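## Task

Take the four cases resting on the low table and sort them by the route code printed on each shipping label. Cases marked L5 belong on the north pallet, at the -y end of the track. Cases marked F2 belong on the south pallet, at the +y end. Each case must sit directly on a pallet deck, not stacked on another case, and must not overhang any pallet edge by more than roughly a finger's width. The two cases that already sit on each pallet must still be there at the end. A case that falls to the floor may be picked up again, but it must finish with its lid facing up. When done, release everything and move the tools away. Nothing may depend on the robot holding it in place. cam_pallet_north views the -y end and cam_pallet_south views the +y end, and in both images +y runs roughly to the right.

## Robot and tools

Robot: two UR20-type arms, left_arm and right_arm. Each arm rides its own carriage on one shared track that runs along y at x = 0. left_rail carries left_arm on the +y half and right_rail carries right_arm on the -y half. The names left and right do not refer to sides of any image. Each arm ends in a vacuum tool with four cups. The cups face along the cup point's +z axis and sit at x = -62/+62 mm and y = -104.5 mm (channel a) and +104.5 mm (channel b). Together the rims span 227 x 312 mm.

Scene frame: fixed to the table, z = 0 is the table top and +z is up. +x points the way the arms face and +y points to their left. y = 0 is the middle of the track. The table starts at x = 0.50 and covers y = -0.90 to 0.90. Beyond that the floor lies 0.53 m below. Each arm base stands at (0, carriage position_m, 0.04).

execute_actions(actions): the actions run in order, and each call returns the state plus images from cam_high, cam_low, cam_pallet_north, cam_pallet_south, cam_left_wrist and cam_right_wrist. An empty list just observes. An action may contain "rows", "steps", "until" and device keys.
- rows: 1 to 15 rows, one row per control step (1/30 s). Every row holds 16 numbers in [-1, 1], even when only one arm moves. The order is left_arm dx, dy, dz, rx, ry, rz, left suction_a, suction_b, then the same eight for right_arm. dx..rz are an offset, not a pose. They are measured from the cup point's pose at the start of that action, or from the last reported pose for a call's first action, and expressed in the cup point's own axes. They are not cumulative between rows. 1.0 means 0.6 m for translation or 180 degrees for rotation. rx, ry, rz form a single rotation vector. The suction values are 1 for on and 0 for off, and anything above 0.01 counts as on. They persist, so resend the current values to keep them. Each step the command is clipped to within 100 mm and 16 degrees of the measured pose.
- steps: 1 to 450, and at least one per row. The default is 15. After the last row, each arm keeps heading for that row's target, so long moves need more steps. Raise offsets gradually, for example 0.01 per row, which is about 6 mm per step.
- until: stops the action early once its conditions hold. Examples are {"left_rail": {"position_status": ["!=", "moving"]}}, or {"all": {"status": "ended"}} / {"any": {"status": "ended"}}. Numbers need a comparison (=, !=, <, <=, >, >=).
- Devices: left_rail position_m 0.6 to 3 m and right_rail position_m -3 to -0.6 m. Each sets where the carriage should stand, as an absolute track position. speed_m_s is 0.01 to 1 and starts at 1. {"stop": true} halts a carriage. An out-of-range value or unknown name rejects the whole call. Rows never move carriages, but carriage travel shifts that arm's tool in y. Drive first, wait until the status is no longer moving, then move the arm to points in the scene. Acceleration is 2 m/s2, and a carriage has arrived when it is within 0.6 mm of its goal.

Result lines: left_arm | right_arm give each cup point's position (m), quaternion wxyz, and velocities. Printed positions may be off, more so at long reach. Hand target shows the current controller goal. Joint positions and velocities list rail, shoulder pan, shoulder lift, elbow, wrist 1, wrist 2 and wrist 3. Wrist force and torque are given in the end-effector axes. They include offset (about 10 N) and noise, saturate near 200 N, and may read no reading at start. suction_measured_a/b run from 0 to 1: airtight surfaces settle at 0.83 or more, cardboard lower, and no seal stays near 0. Settling takes up to about 1.3 s. part_present_a/b switch to 1 above 0.09 and back to 0 below 0.07. position_status is one of moving, done, contact_stop, time_out, stopped, stopped_with_arm or stopped_for_other_arm, and position_answer is taken or not_taken. "pose unreachable" means the clearance check altered or blocked that arm's command, and it is stricter around carriage motion. On stopped_with_arm, first send rows the arm can follow, then resend position_m. On stopped_for_other_arm, move an arm away from the other, wait 30 steps and resend.

Gripping: switch a channel on and press both of its cups fully onto a flat, smooth face. Gaps, holes or edges under a cup break the seal for both cups on that channel. Cups compress by up to 21 mm. To release, lower the case gently until it touches, then in one action turn both channels off and retract straight back. Each sealed cup pulls about 381 N at a reading of 0.7. Cases can tear loose if heavy, gripped off-centre or moved fast. A cup sealed to the table pins the tool; turn that channel off.

Hazards: faults occur when a joint torque reaches its limit (pan/lift 671, elbow 394, wrists 97.3 N m) or when an external force reaches 400 N. The arm then halts for 10 s and skips the rest of the call. While a part is present, the controller assumes an 11.5 kg load. Never let the arms, tools, cameras, carriages or held cases press or hit each other. Do not drop cases or push them out of the work area, which ends the scene. Loose objects may be nudged occasionally. The robot keeps moving while you think.

zoom_image(camera, region=[x0,y0,x1,y1]) gives a closer view of the latest image, at most 504 x 504 px. read_manual(section="licences") returns licence text only. finished_scene(scene) ends scene 1 or 2 for good once the goal holds.

Each tool is called after ">>>" by a JSON object that holds its "fn" and its "kwargs".

## Session

>>> {"fn": "execute_actions", "kwargs": {"actions": []}}

Scene clock: 0.00 s.
left_arm: end_effector_position=(+0.8510, +1.2810, +0.4397) suction_measured_a=0.01 part_present_a=0 suction_measured_b=0.01 part_present_b=0 end_effector_quat_wxyz=(-0.001, -0.000, +1.000, +0.001) end_effector_velocity=(+0.000, -0.000, -0.000) end_effector_angular_velocity=(-0.000, +0.000, -0.000) | right_arm: end_effector_position=(+0.8510, -0.6655, +0.4420) suction_measured_a=0.00 part_present_a=0 suction_measured_b=0.00 part_present_b=0 end_effector_quat_wxyz=(+0.002, -0.001, +1.000, -0.001) end_effector_velocity=(+0.000, -0.000, -0.000) end_effector_angular_velocity=(+0.000, +0.000, +0.000)
Joint positions: left_arm=[ 1.28  -0.237 -1.497  2.09  -2.163 -1.57   1.332] | right_arm=[-0.666 -0.237 -1.499  2.091 -2.166 -1.572  1.331]
Joint velocities: left_arm=[ 0. -0.  0. -0.  0. -0. -0.] | right_arm=[ 0. -0.  0. -0.  0.  0. -0.]
Wrist force (N, on the end effector, along its own x y z axes, offset not removed): no reading
Wrist torque (N m, same axes, about the end effector's origin, offset not removed): no reading
Hand target (left_arm): +0.851, +1.281, +0.440; -0.001, -0.000, +1.000, +0.001
Hand target (right_arm): +0.851, -0.666, +0.442; +0.002, -0.001, +1.000, -0.001
left_rail: position_m=1.280 position_m_goal=1.280 speed_m_s=1.00 position_status=done position_answer=taken refusals=0
right_rail: position_m=-0.666 position_m_goal=-0.666 speed_m_s=1.00 position_status=done position_answer=taken refusals=0

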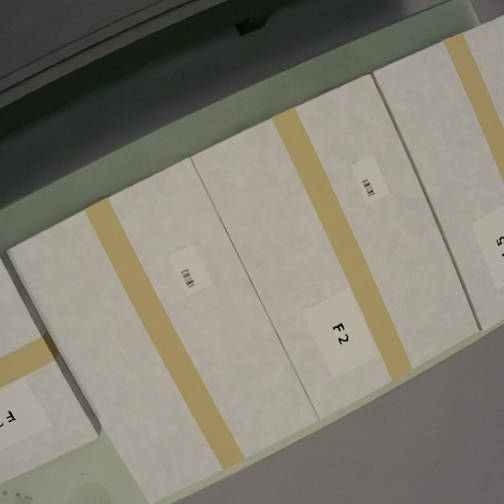

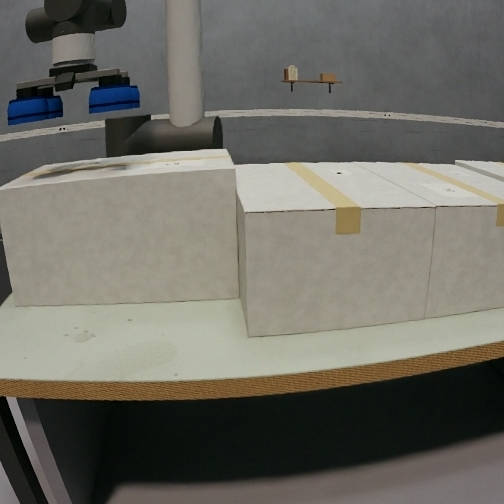

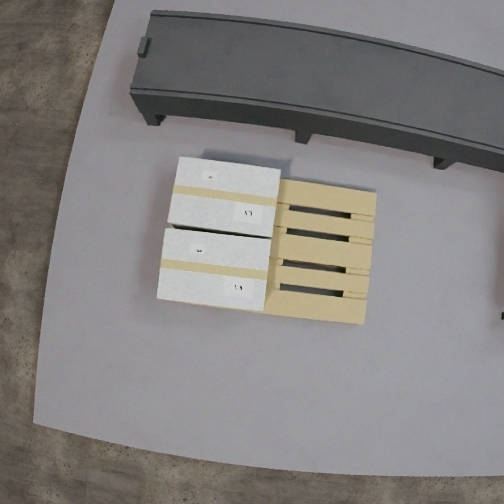

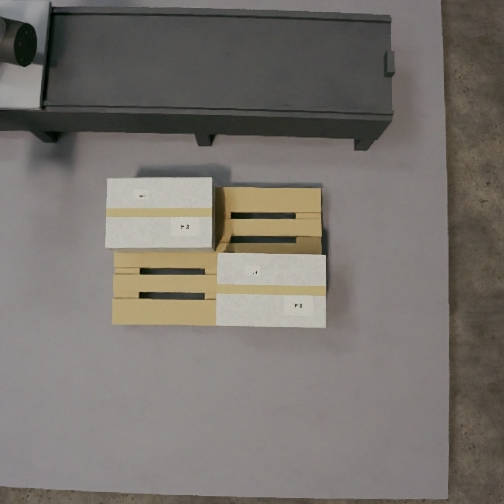

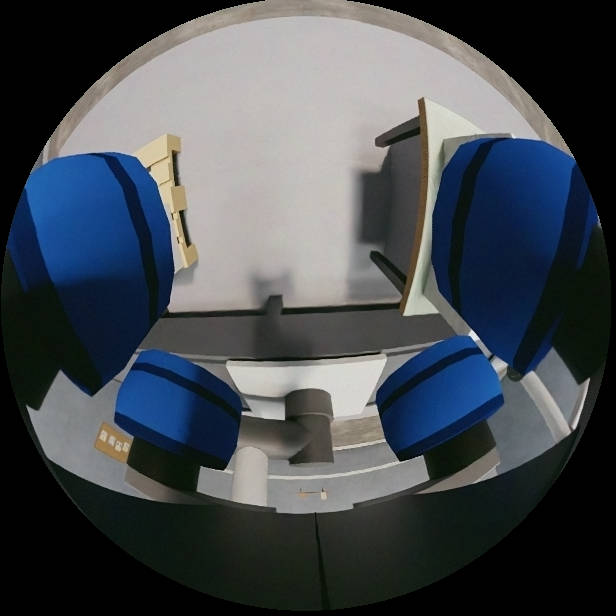

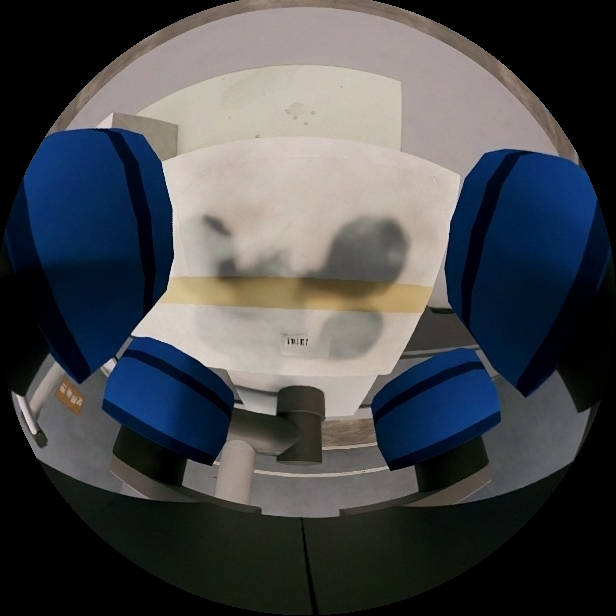

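>>> {"fn": "execute_actions", "kwargs": {"actions": [{"rows":[[0,0,0,0,0,0,0,0,0,0.925,0,0,0,0,0,0]],"steps":60},{"rows":[[0,0,0,0,0,0,0,0,0,0,0.25,0,0,0,1,1]],"steps":40}]}}

Scene clock: 32.40 s.
left_arm: end_effector_position=(+0.8510, +1.2810, +0.4397) suction_measured_a=0.01 part_present_a=0 suction_measured_b=0.01 part_present_b=0 end_effector_quat_wxyz=(-0.001, -0.000, +1.000, +0.001) end_effector_velocity=(+0.000, -0.000, -0.000) end_effector_angular_velocity=(+0.000, +0.000, -0.000) | right_arm: end_effector_position=(+0.8508, -0.1099, +0.2920) suction_measured_a=0.00 part_present_a=0 suction_measured_b=0.00 part_present_b=0 end_effector_quat_wxyz=(+0.002, -0.001, +1.000, -0.000) end_effector_velocity=(-0.000, +0.000, -0.000) end_effector_angular_velocity=(-0.000, +0.000, +0.000)
Joint positions: left_arm=[ 1.28  -0.237 -1.497  2.09  -2.163 -1.57   1.332] | right_arm=[-0.666  0.38  -1.206  1.965 -2.334 -1.572  1.949]
Joint velocities: left_arm=[ 0. -0.  0. -0.  0.  0. -0.] | right_arm=[ 0.  0.  0.  0. -0.  0. -0.]
Wrist force (N, on the end effector, along its own x y z axes, offset not removed): left_arm=[-8.2 2.1 0.6] | right_arm=[-7.5 -5.3 4.9]
Wrist torque (N m, same axes, about the end effector's origin, offset not removed): left_arm=[0.36 1.21 0.30] | right_arm=[-0.19 1.78 -0.08]
Hand target (left_arm): +0.851, +1.281, +0.440; -0.001, -0.000, +1.000, +0.001
Hand target (right_arm): +0.851, -0.110, +0.292; +0.002, -0.001, +1.000, -0.000
Off the commanded pose (left_arm): 0.000 m, 0 deg.
Off the commanded pose (right_arm): 0.000 m, 0 deg.
left_rail: position_m=1.280 position_m_goal=1.280 speed_m_s=1.00 position_status=done position_answer=taken refusals=0
right_rail: position_m=-0.666 position_m_goal=-0.666 speed_m_s=1.00 position_status=done position_answer=taken refusals=0
camera_calibration (this result's frames):
cam_left_wrist: T_world_to_cam=[[-0.0472901, -0.998223, 0.0362611, 1.30409], [-0.820188, 0.0595247, 0.568989, 0.386385], [-0.570136, -0.00283335, -0.821545, 0.941637], [0, 0, 0, 1]] pos_world=[0.915441, 1.28144, 0.506461]
cam_right_wrist: T_world_to_cam=[[0.0497504, -0.998732, 0.00773062, -0.155767], [-0.814052, -0.036064, 0.579671, 0.535494], [-0.578657, -0.035132, -0.814814, 0.818555], [0, 0, 0, 1]] pos_world=[0.917332, -0.1075, 0.357764]

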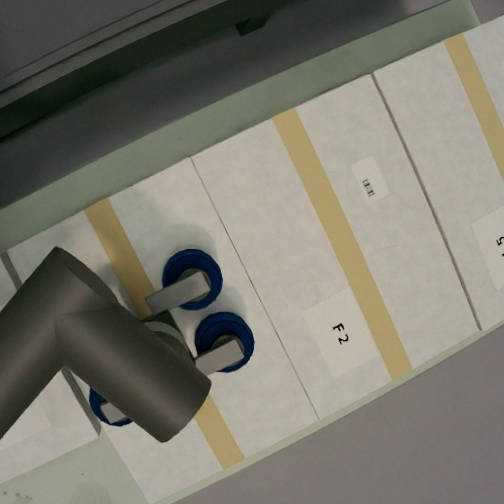

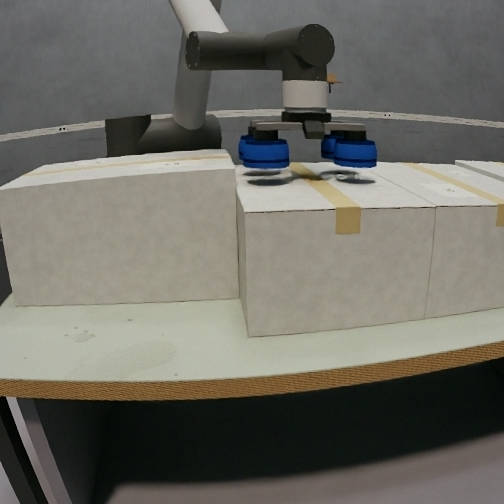

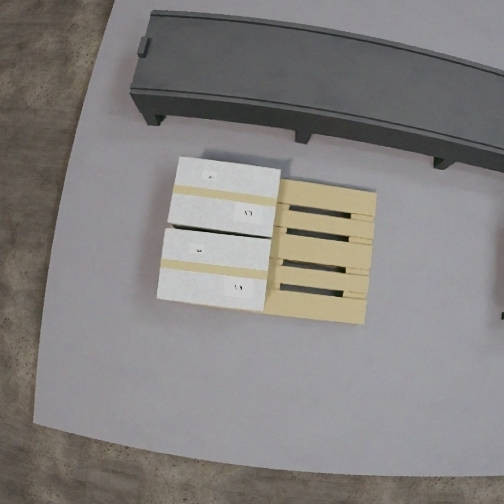

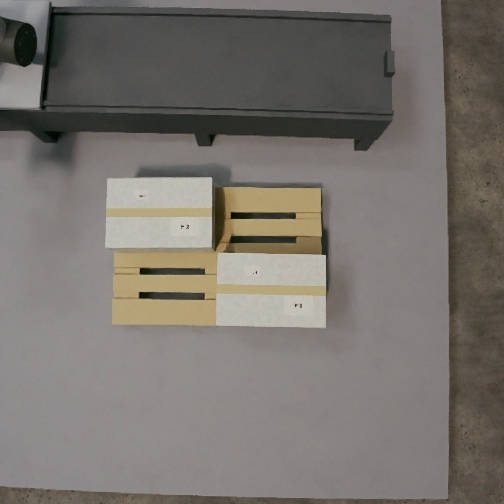

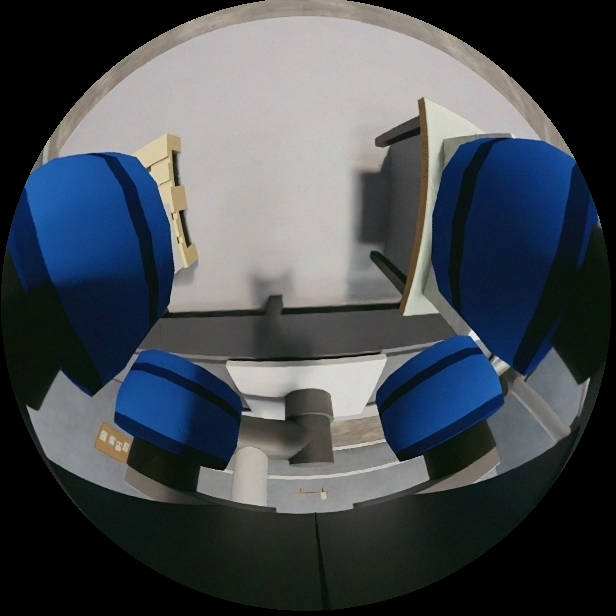

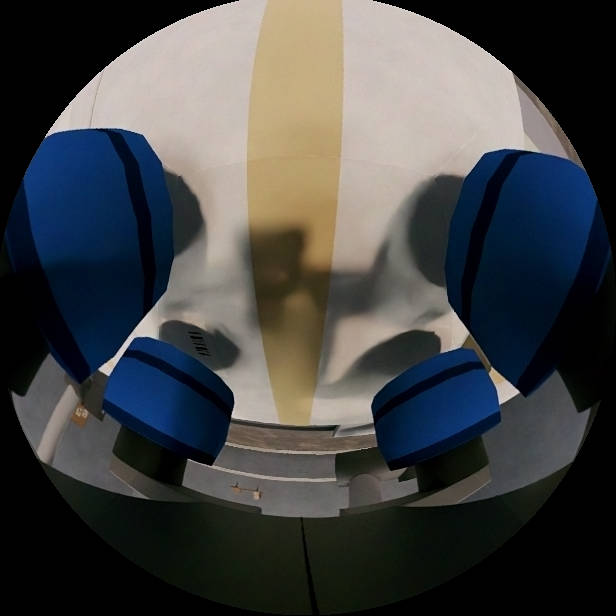

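Shift ~1cm +y and lower 4.5 cm.

>>> {"fn": "execute_actions", "kwargs": {"actions": [{"rows":[[0,0,0,0,0,0,0,0,0,0.015,0.075,0,0,0,1,1]],"steps":50}]}}

Scene clock: 36.90 s.
left_arm: end_effector_position=(+0.8510, +1.2810, +0.4397) suction_measured_a=0.01 part_present_a=0 suction_measured_b=0.01 part_present_b=0 end_effector_quat_wxyz=(-0.001, -0.000, +1.000, +0.001) end_effector_velocity=(+0.000, -0.000, -0.000) end_effector_angular_velocity=(+0.000, +0.000, -0.000) | right_arm: end_effector_position=(+0.8508, -0.1008, +0.2470) suction_measured_a=0.95 part_present_a=1 suction_measured_b=0.95 part_present_b=1 end_effector_quat_wxyz=(+0.002, -0.001, +1.000, -0.000) end_effector_velocity=(+0.000, +0.000, +0.000) end_effector_angular_velocity=(+0.000, -0.000, -0.000)
Joint positions: left_arm=[ 1.28  -0.237 -1.497  2.09  -2.163 -1.57   1.332] | right_arm=[-0.666  0.389 -1.161  1.98  -2.393 -1.572  1.958]
Joint velocities: left_arm=[ 0. -0.  0. -0.  0. -0.  0.] | right_arm=[ 0.  0.  0. -0.  0. -0.  0.]
Wrist force (N, on the end effector, along its own x y z axes, offset not removed): left_arm=[-9.7 2.0 2.6] | right_arm=[2.1 -22.3 8.8]
Wrist torque (N m, same axes, about the end effector's origin, offset not removed): left_arm=[0.36 1.41 0.32] | right_arm=[-0.15 8.50 -4.42]
Hand target (left_arm): +0.851, +1.281, +0.440; -0.001, -0.000, +1.000, +0.001
Hand target (right_arm): +0.851, -0.101, +0.247; +0.002, -0.001, +1.000, -0.000
Off the commanded pose (left_arm): 0.000 m, 0 deg.
Off the commanded pose (right_arm): 0.000 m, 0 deg.
left_rail: position_m=1.280 position_m_goal=1.280 speed_m_s=1.00 position_status=done position_answer=taken refusals=0
right_rail: position_m=-0.666 position_m_goal=-0.666 speed_m_s=1.00 position_status=done position_answer=taken refusals=0
camera_calibration (this result's frames):
cam_left_wrist: T_world_to_cam=[[-0.04729, -0.998223, 0.0362613, 1.30409], [-0.820188, 0.0595247, 0.568989, 0.386385], [-0.570136, -0.00283357, -0.821545, 0.941637], [0, 0, 0, 1]] pos_world=[0.915441, 1.28144, 0.506461]
cam_right_wrist: T_world_to_cam=[[0.0497611, -0.998731, 0.00772226, -0.146396], [-0.814036, -0.0360766, 0.579693, 0.561954], [-0.578679, -0.0351324, -0.814799, 0.782197], [0, 0, 0, 1]] pos_world=[0.917376, -0.0984566, 0.312703]

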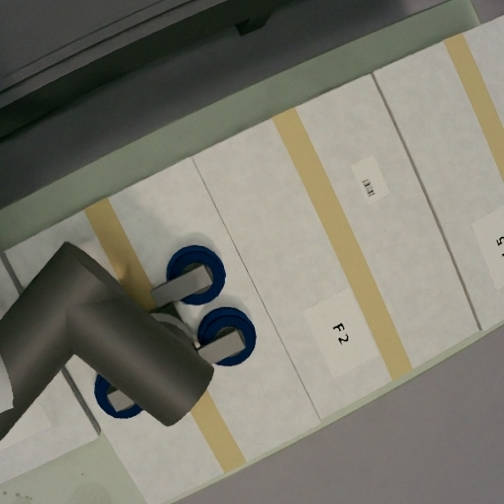

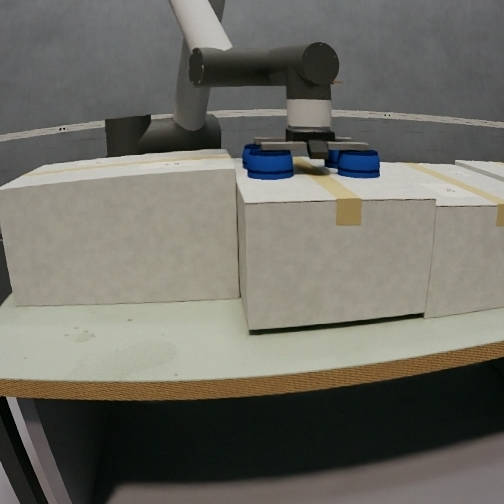

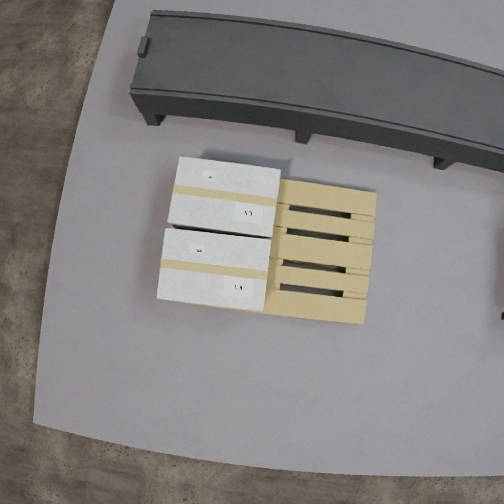

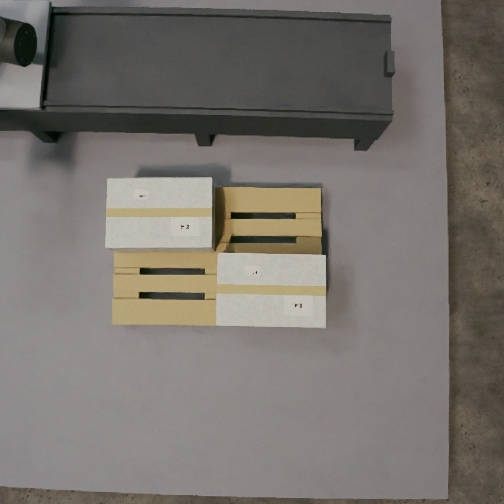

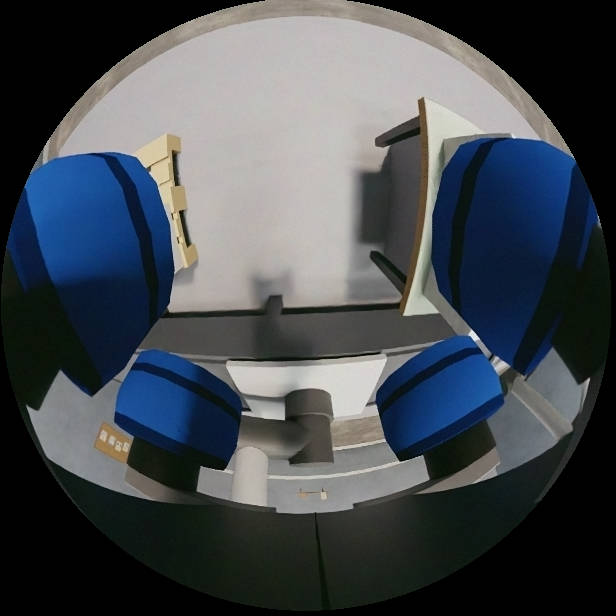

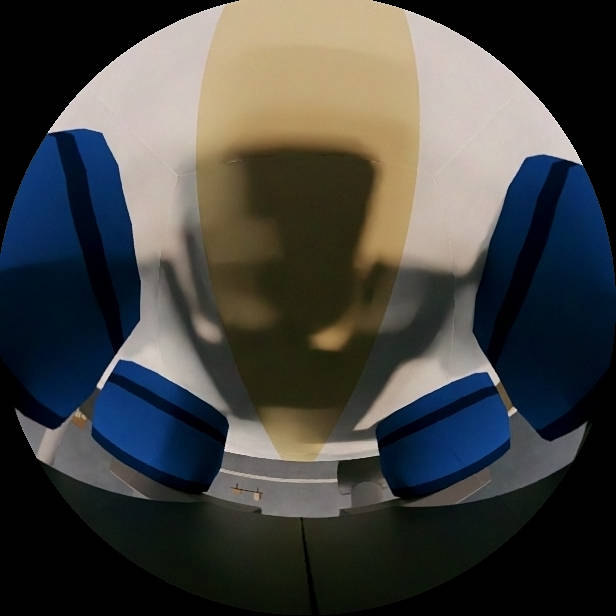

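>>> {"fn": "execute_actions", "kwargs": {"actions": [{"rows":[[0,0,0,0,0,0,0,0,0,0,-0.03,0,0,0,1,1],[0,0,0,0,0,0,0,0,0,0,-0.08,0,0,0,1,1],[0,0,0,0,0,0,0,0,0,0,-0.65,0,0,0,1,1]],"steps":50},{"rows":[[0,0,0,0,0,0,0,0,0,0,0,0,0,0.5,1,1]],"steps":45}]}}

Scene clock: 44.57 s.
left_arm: end_effector_position=(+0.8510, +1.2810, +0.4397) suction_measured_a=0.01 part_present_a=0 suction_measured_b=0.01 part_present_b=0 end_effector_quat_wxyz=(-0.001, -0.000, +1.000, +0.001) end_effector_velocity=(-0.000, +0.000, +0.000) end_effector_angular_velocity=(-0.000, -0.000, +0.000) | right_arm: end_effector_position=(+0.8501, -0.1012, +0.6372) suction_measured_a=0.95 part_present_a=1 suction_measured_b=0.95 part_present_b=1 end_effector_quat_wxyz=(+0.001, +0.704, +0.711, +0.002) end_effector_velocity=(-0.000, +0.000, -0.000) end_effector_angular_velocity=(-0.008, -0.000, -0.070)
Joint positions: left_arm=[ 1.28  -0.237 -1.497  2.09  -2.163 -1.57   1.332] | right_arm=[-0.666  0.389 -1.407  1.688 -1.855 -1.571  3.52 ]
Joint velocities: left_arm=[ 0.  0. -0.  0. -0.  0. -0.] | right_arm=[ 0.     0.002  0.001 -0.002  0.003 -0.008  0.072]
Wrist force (N, on the end effector, along its own x y z axes, offset not removed): left_arm=[-8.8 1.6 -0.2] | right_arm=[-2.3 -6.7 7.2]
Wrist torque (N m, same axes, about the end effector's origin, offset not removed): left_arm=[0.27 1.31 0.33] | right_arm=[-0.14 8.31 0.24]
Hand target (left_arm): +0.851, +1.281, +0.440; -0.001, -0.000, +1.000, +0.001
Hand target (right_arm): +0.850, -0.101, +0.637; +0.001, +0.706, +0.708, +0.001
Off the commanded pose (left_arm): 0.000 m, 0 deg.
Off the commanded pose (right_arm): 0.000 m, 0 deg.
left_rail: position_m=1.280 position_m_goal=1.280 speed_m_s=1.00 position_status=done position_answer=taken refusals=0
right_rail: position_m=-0.666 position_m_goal=-0.666 speed_m_s=1.00 position_status=done position_answer=taken refusals=0
camera_calibration (this result's frames):
cam_left_wrist: T_world_to_cam=[[-0.0472901, -0.998223, 0.0362611, 1.30409], [-0.820188, 0.0595247, 0.568989, 0.386385], [-0.570136, -0.00283336, -0.821545, 0.941637], [0, 0, 0, 1]] pos_world=[0.915441, 1.28144, 0.506461]
cam_right_wrist: T_world_to_cam=[[-0.998315, -0.0579251, 0.00354811, 0.839052], [-0.0449805, 0.810953, 0.583379, -0.235299], [-0.0366697, 0.582237, -0.812192, 0.699772], [0, 0, 0, 1]] pos_world=[0.852714, -0.168015, 0.702641]

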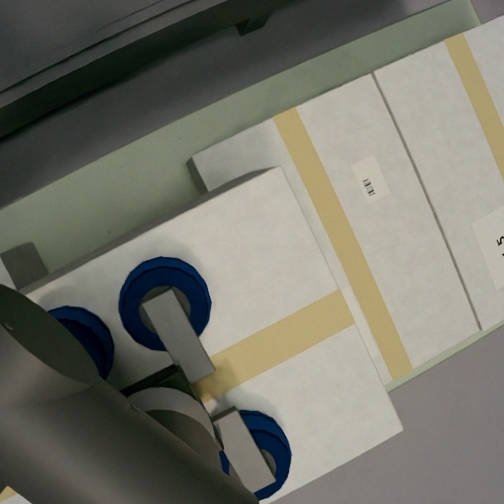

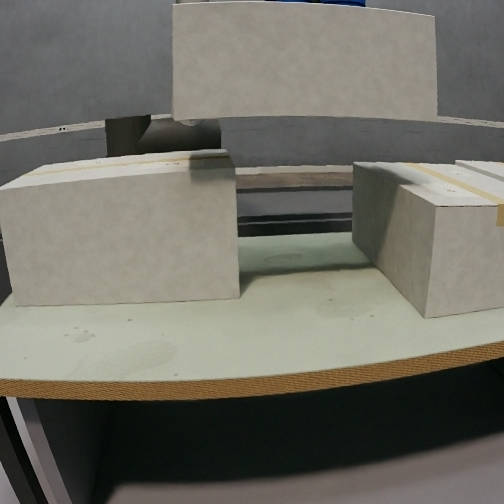

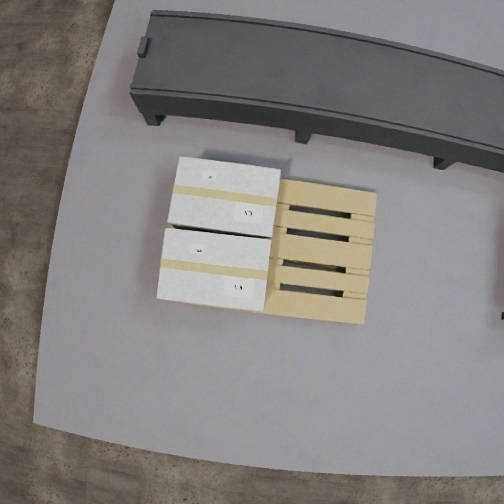

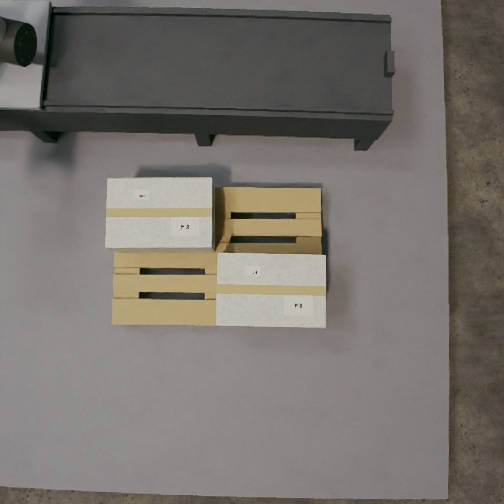

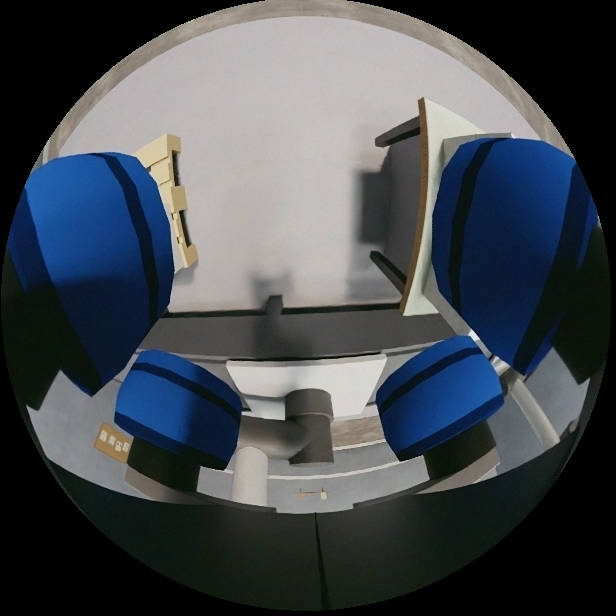

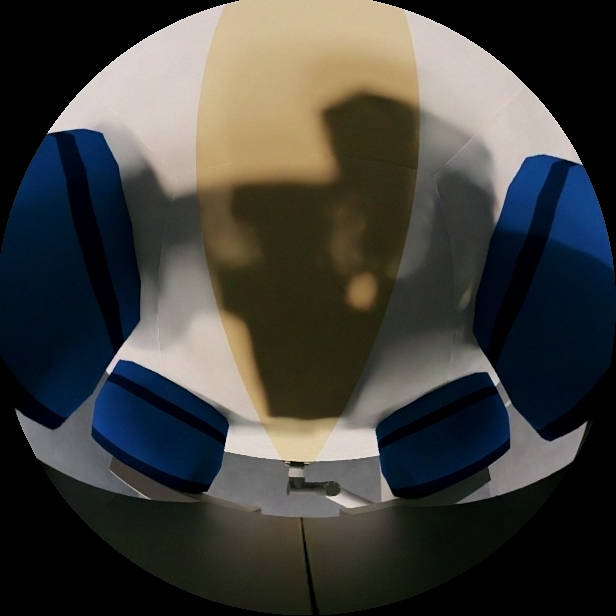

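>>> {"fn": "execute_actions", "kwargs": {"actions": [{"right_rail":{"position_m":-2.895},"steps":30},{"left_rail":{"position_m":0.6},"steps":200,"until":{"all":{"status":"ended"}}},{"rows":[[0,-0.543,0,0,0,0,0,0,0,0.538,0.6,0,0,0,1,1]],"steps":60},{"rows":[[0,0,0.322,0,0,0,1,1,0,0,0.5,0,0,0,1,1]],"steps":60}]}}

Scene clock: 66.03 s.
left_arm: end_effector_position=(+0.8513, +0.2751, +0.2462) suction_measured_a=0.93 part_present_a=1 suction_measured_b=0.93 part_present_b=1 end_effector_quat_wxyz=(-0.000, -0.000, +1.000, +0.001) end_effector_velocity=(+0.000, +0.000, +0.000) end_effector_angular_velocity=(-0.000, -0.000, -0.000) | right_arm: end_effector_position=(+1.1700, -2.3332, +0.1241) suction_measured_a=0.95 part_present_a=1 suction_measured_b=0.95 part_present_b=1 end_effector_quat_wxyz=(+0.005, +0.706, +0.708, +0.001) end_effector_velocity=(+0.000, -0.000, -0.000) end_effector_angular_velocity=(-0.000, -0.000, -0.000)
Joint positions: left_arm=[ 0.6   -0.587 -1.258  2.138 -2.449 -1.57   0.983] | right_arm=[-2.895  0.294 -0.821  1.569 -2.325 -1.579  3.434]
Joint velocities: left_arm=[ 0.  0. -0.  0. -0.  0.  0.] | right_arm=[ 0. -0.  0.  0. -0. -0.  0.]
Wrist force (N, on the end effector, along its own x y z axes, offset not removed): left_arm=[-9.4 1.9 -17.7] | right_arm=[-8.9 -4.5 -49.8]
Wrist torque (N m, same axes, about the end effector's origin, offset not removed): left_arm=[0.92 1.06 0.40] | right_arm=[8.21 -5.61 0.02]
Hand target (left_arm): +0.851, +0.275, +0.246; -0.000, -0.000, +1.000, +0.001
Hand target (right_arm): +1.170, -2.333, +0.124; +0.005, +0.706, +0.708, +0.001
Off the commanded pose (left_arm): 0.000 m, 0 deg.
Off the commanded pose (right_arm): 0.147 m, 0 deg.
FORCE FAULT: contact force on the right arm reached its limit, and that arm stopped for 10 seconds. The contact can be on any part of that arm, not only on its tool. That arm's remaining commands of this call were not run. That arm holds still and accepts commands again. Move the arm away from the contact; if what it grips holds it there, let go first. Pushing or pulling that hard again can fault the arm again.
left_rail: position_m=0.600 position_m_goal=0.600 speed_m_s=1.00 position_status=done position_answer=taken refusals=0
right_rail: position_m=-2.895 position_m_goal=-2.895 speed_m_s=1.00 position_status=done position_answer=taken refusals=0
camera_calibration (this result's frames):
cam_left_wrist: T_world_to_cam=[[-0.0473123, -0.998236, 0.0358768, 0.307194], [-0.820505, 0.0593225, 0.568553, 0.557087], [-0.569678, -0.00253757, -0.821864, 0.779594], [0, 0, 0, 1]] pos_world=[0.915744, 0.275582, 0.312965]
cam_right_wrist: T_world_to_cam=[[-0.998763, -0.0497247, -0.000603532, 1.05113], [-0.0409481, 0.815469, 0.57735, 1.89506], [-0.0282164, 0.576661, -0.816496, 1.57198], [0, 0, 0, 1]] pos_world=[1.17179, -2.3996, 0.190031]

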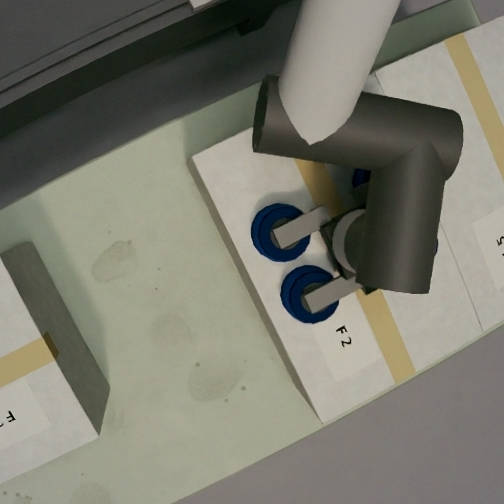

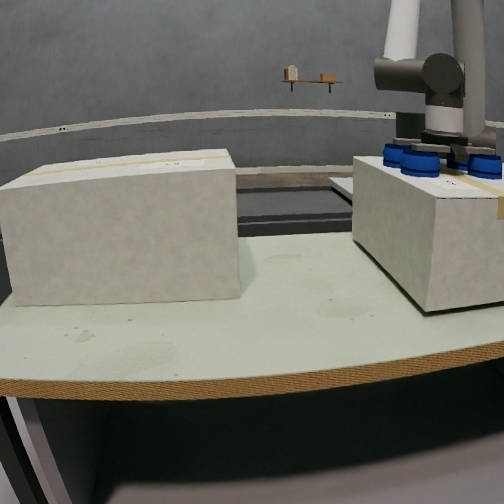

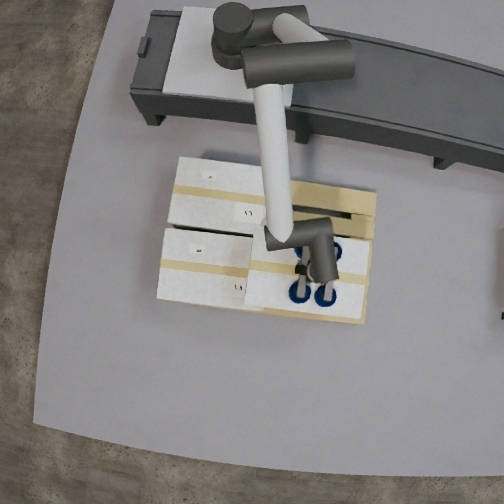

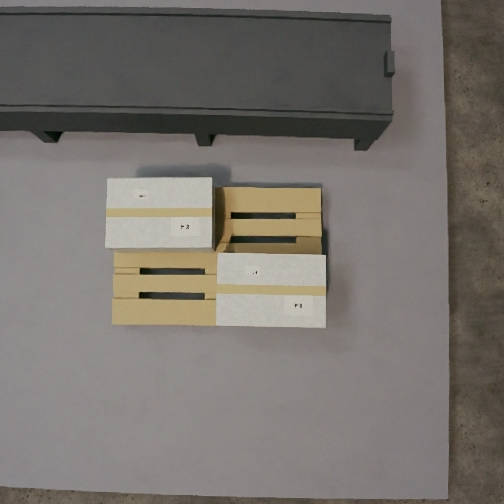

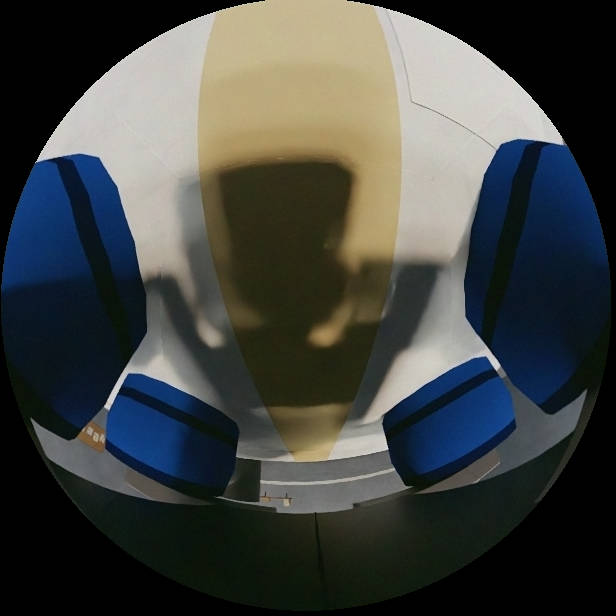

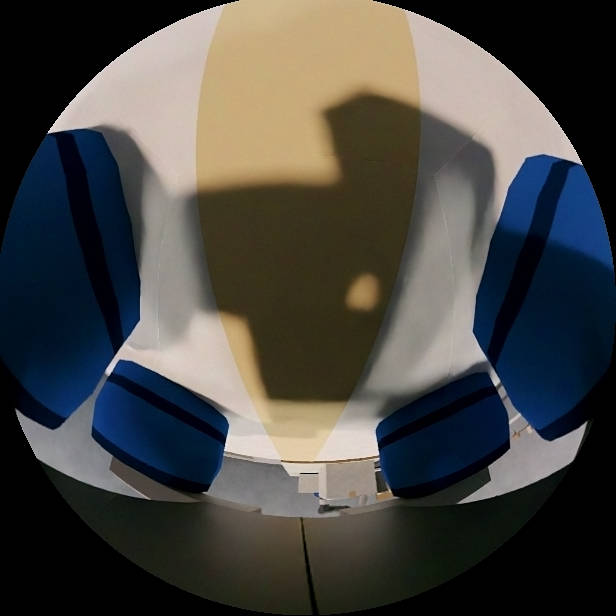

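>>> {"fn": "execute_actions", "kwargs": {"actions": [{"rows":[[0,0,-0.05,0,0,0,1,1,0,0,-0.05,0,0,0,1,1],[0,0,-0.6,0,0,0,1,1,0.17,-0.01,-0.05,0,0,0,1,1]],"steps":50},{"left_rail":{"position_m":2.55},"rows":[[0,0,0,0,0,0.5,1,1,0,0,0.2,0,0,0,1,1],[0,0,0,0,0,0.5,1,1,0,0,0.45,0,0,0,1,1]],"steps":200,"until":{"all":{"status":"ended"}}},{"rows":[[0,0.655,0.7,0,0,0,1,1,0,0,0,0,0,0,1,1]],"steps":60}]}}

Scene clock: 83.07 s.
left_arm: end_effector_position=(+1.2440, +2.2262, +0.1857) suction_measured_a=0.93 part_present_a=1 suction_measured_b=0.93 part_present_b=1 end_effector_quat_wxyz=(-0.001, +0.707, +0.707, +0.000) end_effector_velocity=(+0.000, -0.000, -0.000) end_effector_angular_velocity=(+0.000, +0.000, +0.000) | right_arm: end_effector_position=(+1.1652, -2.2323, -0.1166) suction_measured_a=0.95 part_present_a=1 suction_measured_b=0.95 part_present_b=1 end_effector_quat_wxyz=(+0.005, +0.706, +0.708, +0.001) end_effector_velocity=(+0.000, +0.000, +0.000) end_effector_angular_velocity=(+0.000, -0.000, +0.000)
Joint positions: left_arm=[ 2.55  -0.412 -0.878  1.571 -2.262 -1.57   2.729] | right_arm=[-2.895  0.368 -0.58   1.496 -2.492 -1.58   3.508]
Joint velocities: left_arm=[ 0.  0.  0. -0.  0.  0.  0.] | right_arm=[ 0.  0. -0. -0.  0. -0. -0.]
Wrist force (N, on the end effector, along its own x y z axes, offset not removed): left_arm=[-8.5 3.4 -16.2] | right_arm=[-4.6 -3.7 2.6]
Wrist torque (N m, same axes, about the end effector's origin, offset not removed): left_arm=[1.18 0.97 0.30] | right_arm=[0.03 8.79 -0.12]
Hand target (left_arm): +1.244, +2.226, +0.186; -0.001, +0.707, +0.707, +0.000
Hand target (right_arm): +1.165, -2.232, -0.117; +0.005, +0.706, +0.708, +0.001
Off the commanded pose (left_arm): 0.001 m, 0 deg.
Off the commanded pose (right_arm): 0.000 m, 0 deg.
left_rail: position_m=2.550 position_m_goal=2.550 speed_m_s=1.00 position_status=done position_answer=taken refusals=0
right_rail: position_m=-2.895 position_m_goal=-2.895 speed_m_s=1.00 position_status=done position_answer=taken refusals=0
camera_calibration (this result's frames):
cam_left_wrist: T_world_to_cam=[[-0.998133, 0.0471746, 0.0387951, 1.13057], [0.0608761, 0.819967, 0.569164, -1.99197], [-0.0049607, 0.570463, -0.821308, -1.01968], [0, 0, 0, 1]] pos_world=[1.24467, 2.1617, 0.252426]
cam_right_wrist: T_world_to_cam=[[-0.998763, -0.0497235, -0.000644255, 1.05125], [-0.040963, 0.815313, 0.57757, 1.95123], [-0.0281935, 0.576882, -0.816341, 1.31758], [0, 0, 0, 1]] pos_world=[1.16702, -2.29868, -0.050698]

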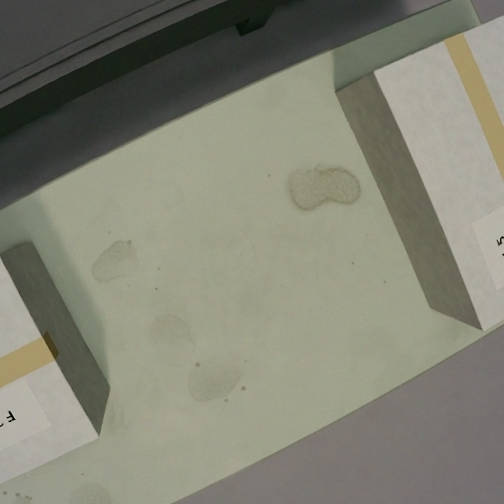

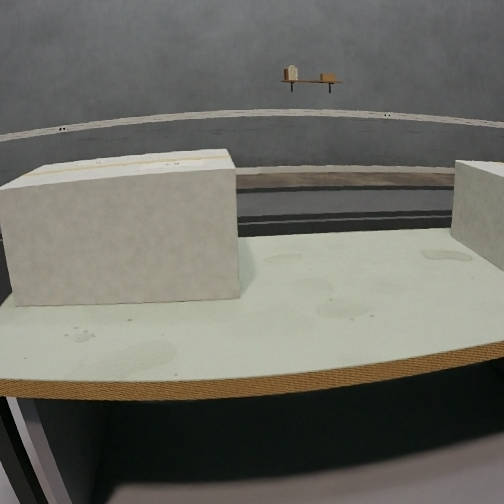

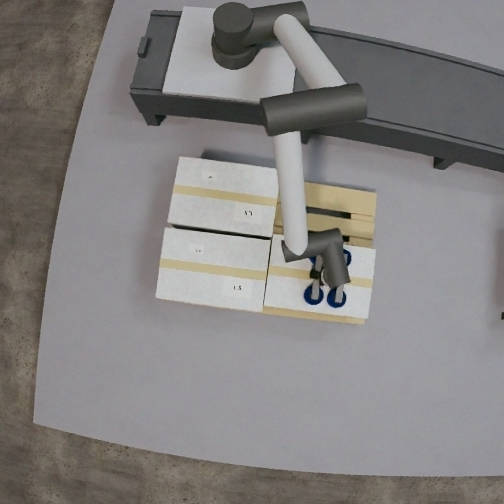

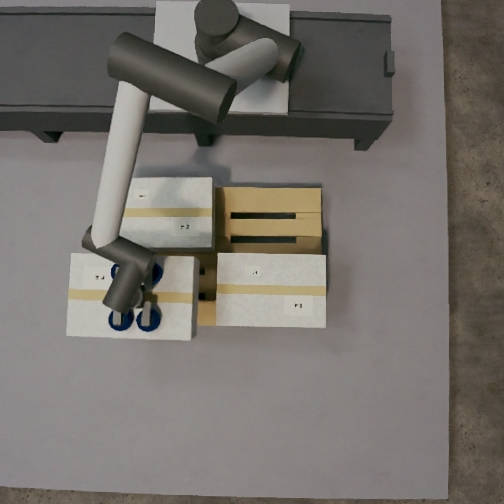

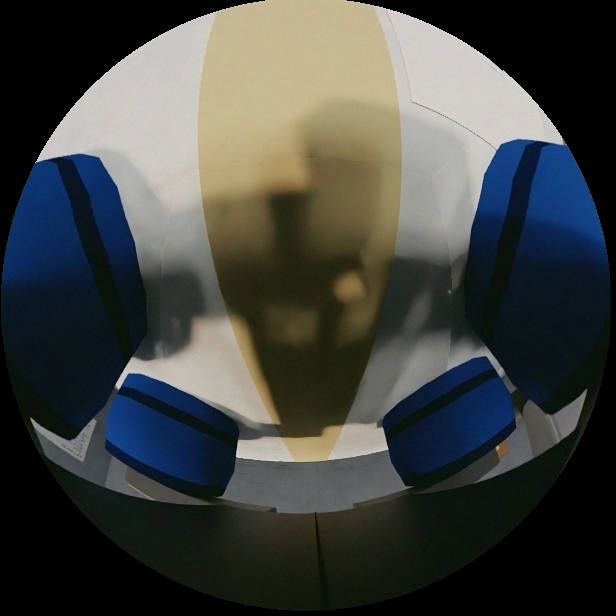

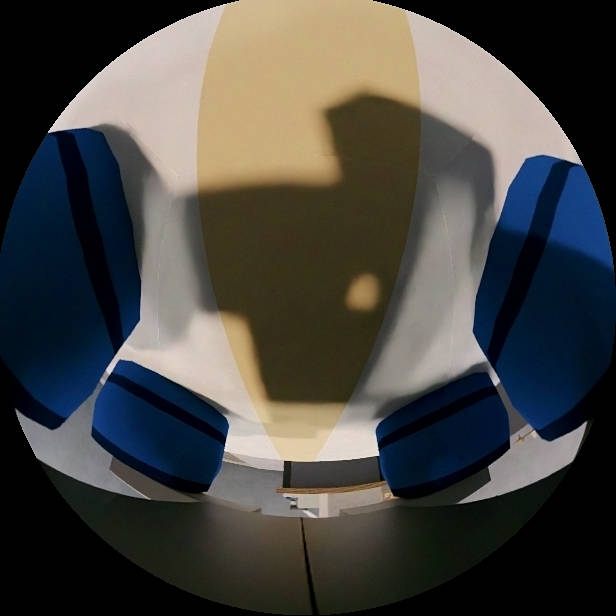

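>>> {"fn": "execute_actions", "kwargs": {"actions": [{"rows":[[0.083,-0.075,0,0,0,0,1,1,0.015,0.03,0,0,0,0,1,1]],"steps":25},{"rows":[[0,0,0.2,0,0,0,1,1,0,0,0.03,0,0,0,1,1],[0,0,0.5,0,0,0,1,1,0,0,0.06,0,0,0,1,1]],"steps":60}]}}

Scene clock: 92.10 s.
left_arm: end_effector_position=(+1.1988, +2.2757, -0.1145) suction_measured_a=0.93 part_present_a=1 suction_measured_b=0.93 part_present_b=1 end_effector_quat_wxyz=(-0.001, +0.707, +0.707, +0.000) end_effector_velocity=(-0.000, +0.000, -0.000) end_effector_angular_velocity=(+0.000, +0.000, +0.000) | right_arm: end_effector_position=(+1.1834, -2.2234, -0.1525) suction_measured_a=0.95 part_present_a=1 suction_measured_b=0.95 part_present_b=1 end_effector_quat_wxyz=(+0.005, +0.706, +0.708, +0.001) end_effector_velocity=(+0.000, -0.000, -0.000) end_effector_angular_velocity=(-0.000, +0.000, -0.000)
Joint positions: left_arm=[ 2.55  -0.389 -0.655  1.692 -2.606 -1.57   2.751] | right_arm=[-2.895  0.37  -0.532  1.451 -2.495 -1.58   3.509]
Joint velocities: left_arm=[ 0.  0.  0. -0. -0. -0. -0.] | right_arm=[ 0. -0.  0. -0.  0. -0. -0.]
Wrist force (N, on the end effector, along its own x y z axes, offset not removed): left_arm=[-8.8 1.9 -17.0] | right_arm=[-2.9 2.5 7.3]
Wrist torque (N m, same axes, about the end effector's origin, offset not removed): left_arm=[0.97 0.94 0.39] | right_arm=[0.97 8.45 -0.02]
Hand target (left_arm): +1.199, +2.276, -0.115; -0.001, +0.707, +0.707, +0.000
Hand target (right_arm): +1.183, -2.224, -0.153; +0.005, +0.706, +0.708, +0.001
Off the commanded pose (left_arm): 0.000 m, 0 deg.
Off the commanded pose (right_arm): 0.000 m, 0 deg.
left_rail: position_m=2.550 position_m_goal=2.550 speed_m_s=1.00 position_status=done position_answer=taken refusals=0
right_rail: position_m=-2.895 position_m_goal=-2.895 speed_m_s=1.00 position_status=done position_answer=taken refusals=0
camera_calibration (this result's frames):
cam_left_wrist: T_world_to_cam=[[-0.998131, 0.0471885, 0.0388204, 1.09474], [0.0609018, 0.819979, 0.569145, -1.859], [-0.0049748, 0.570445, -0.82132, -1.29468], [0, 0, 0, 1]] pos_world=[1.19947, 2.21123, -0.0478044]
cam_right_wrist: T_world_to_cam=[[-0.998763, -0.0497228, -0.000636633, 1.06979], [-0.0409578, 0.815309, 0.577576, 1.96555], [-0.0281997, 0.576888, -0.816337, 1.28368], [0, 0, 0, 1]] pos_world=[1.18517, -2.28988, -0.0866581]

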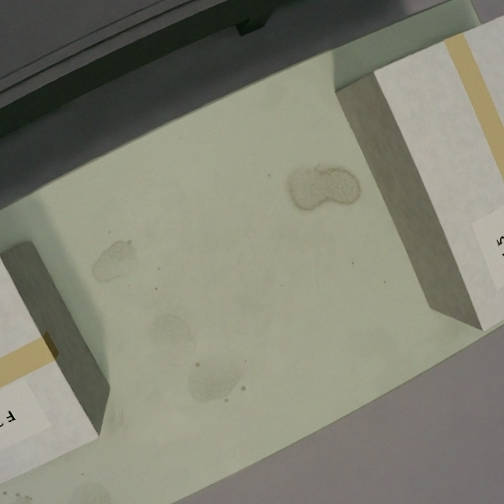

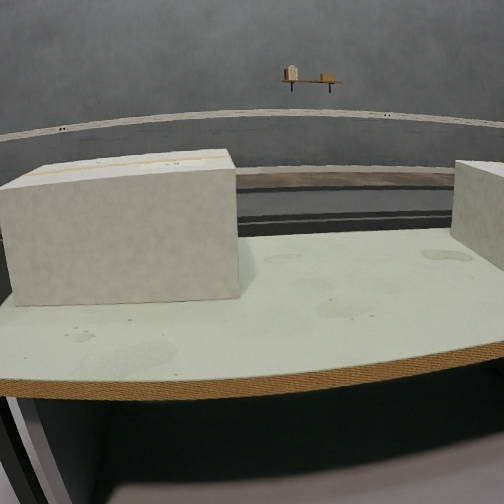

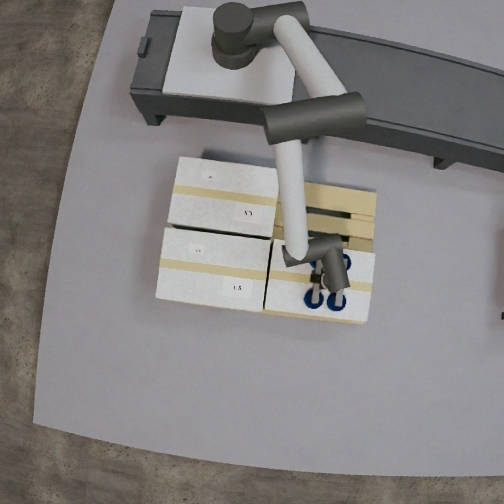

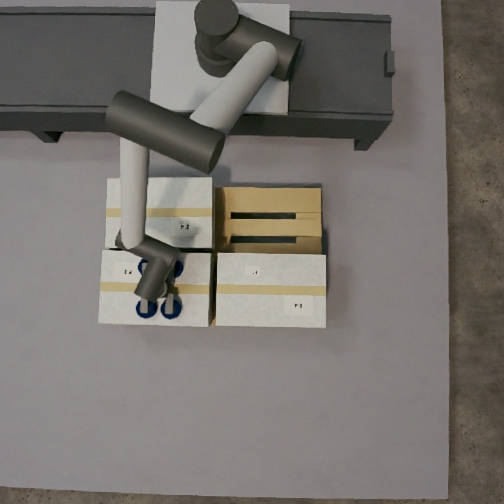

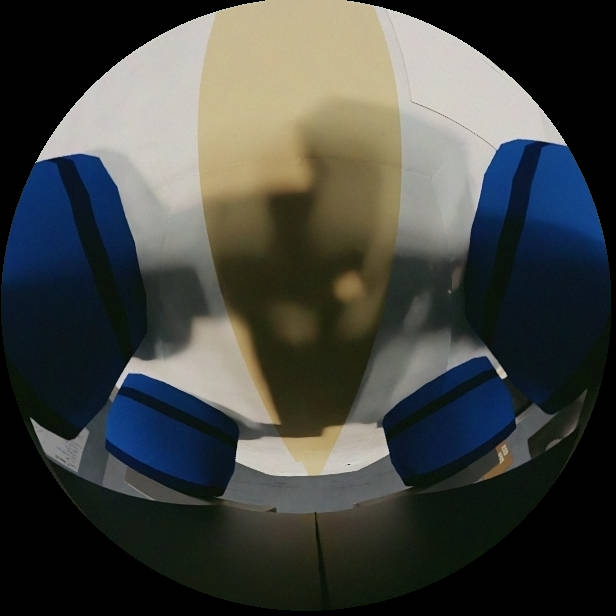

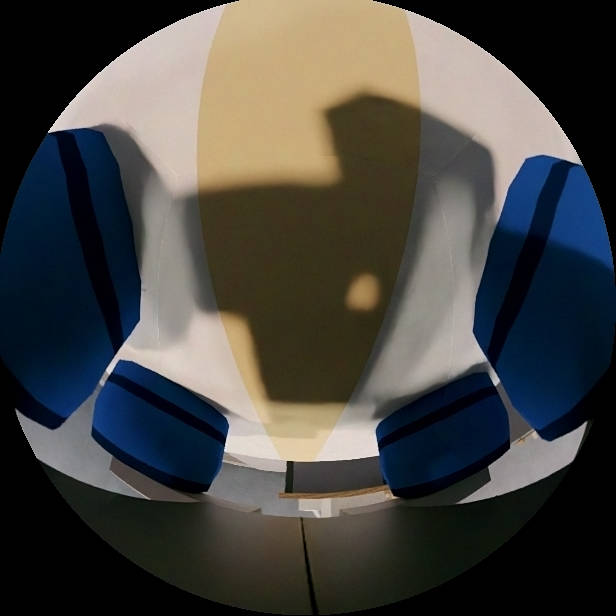

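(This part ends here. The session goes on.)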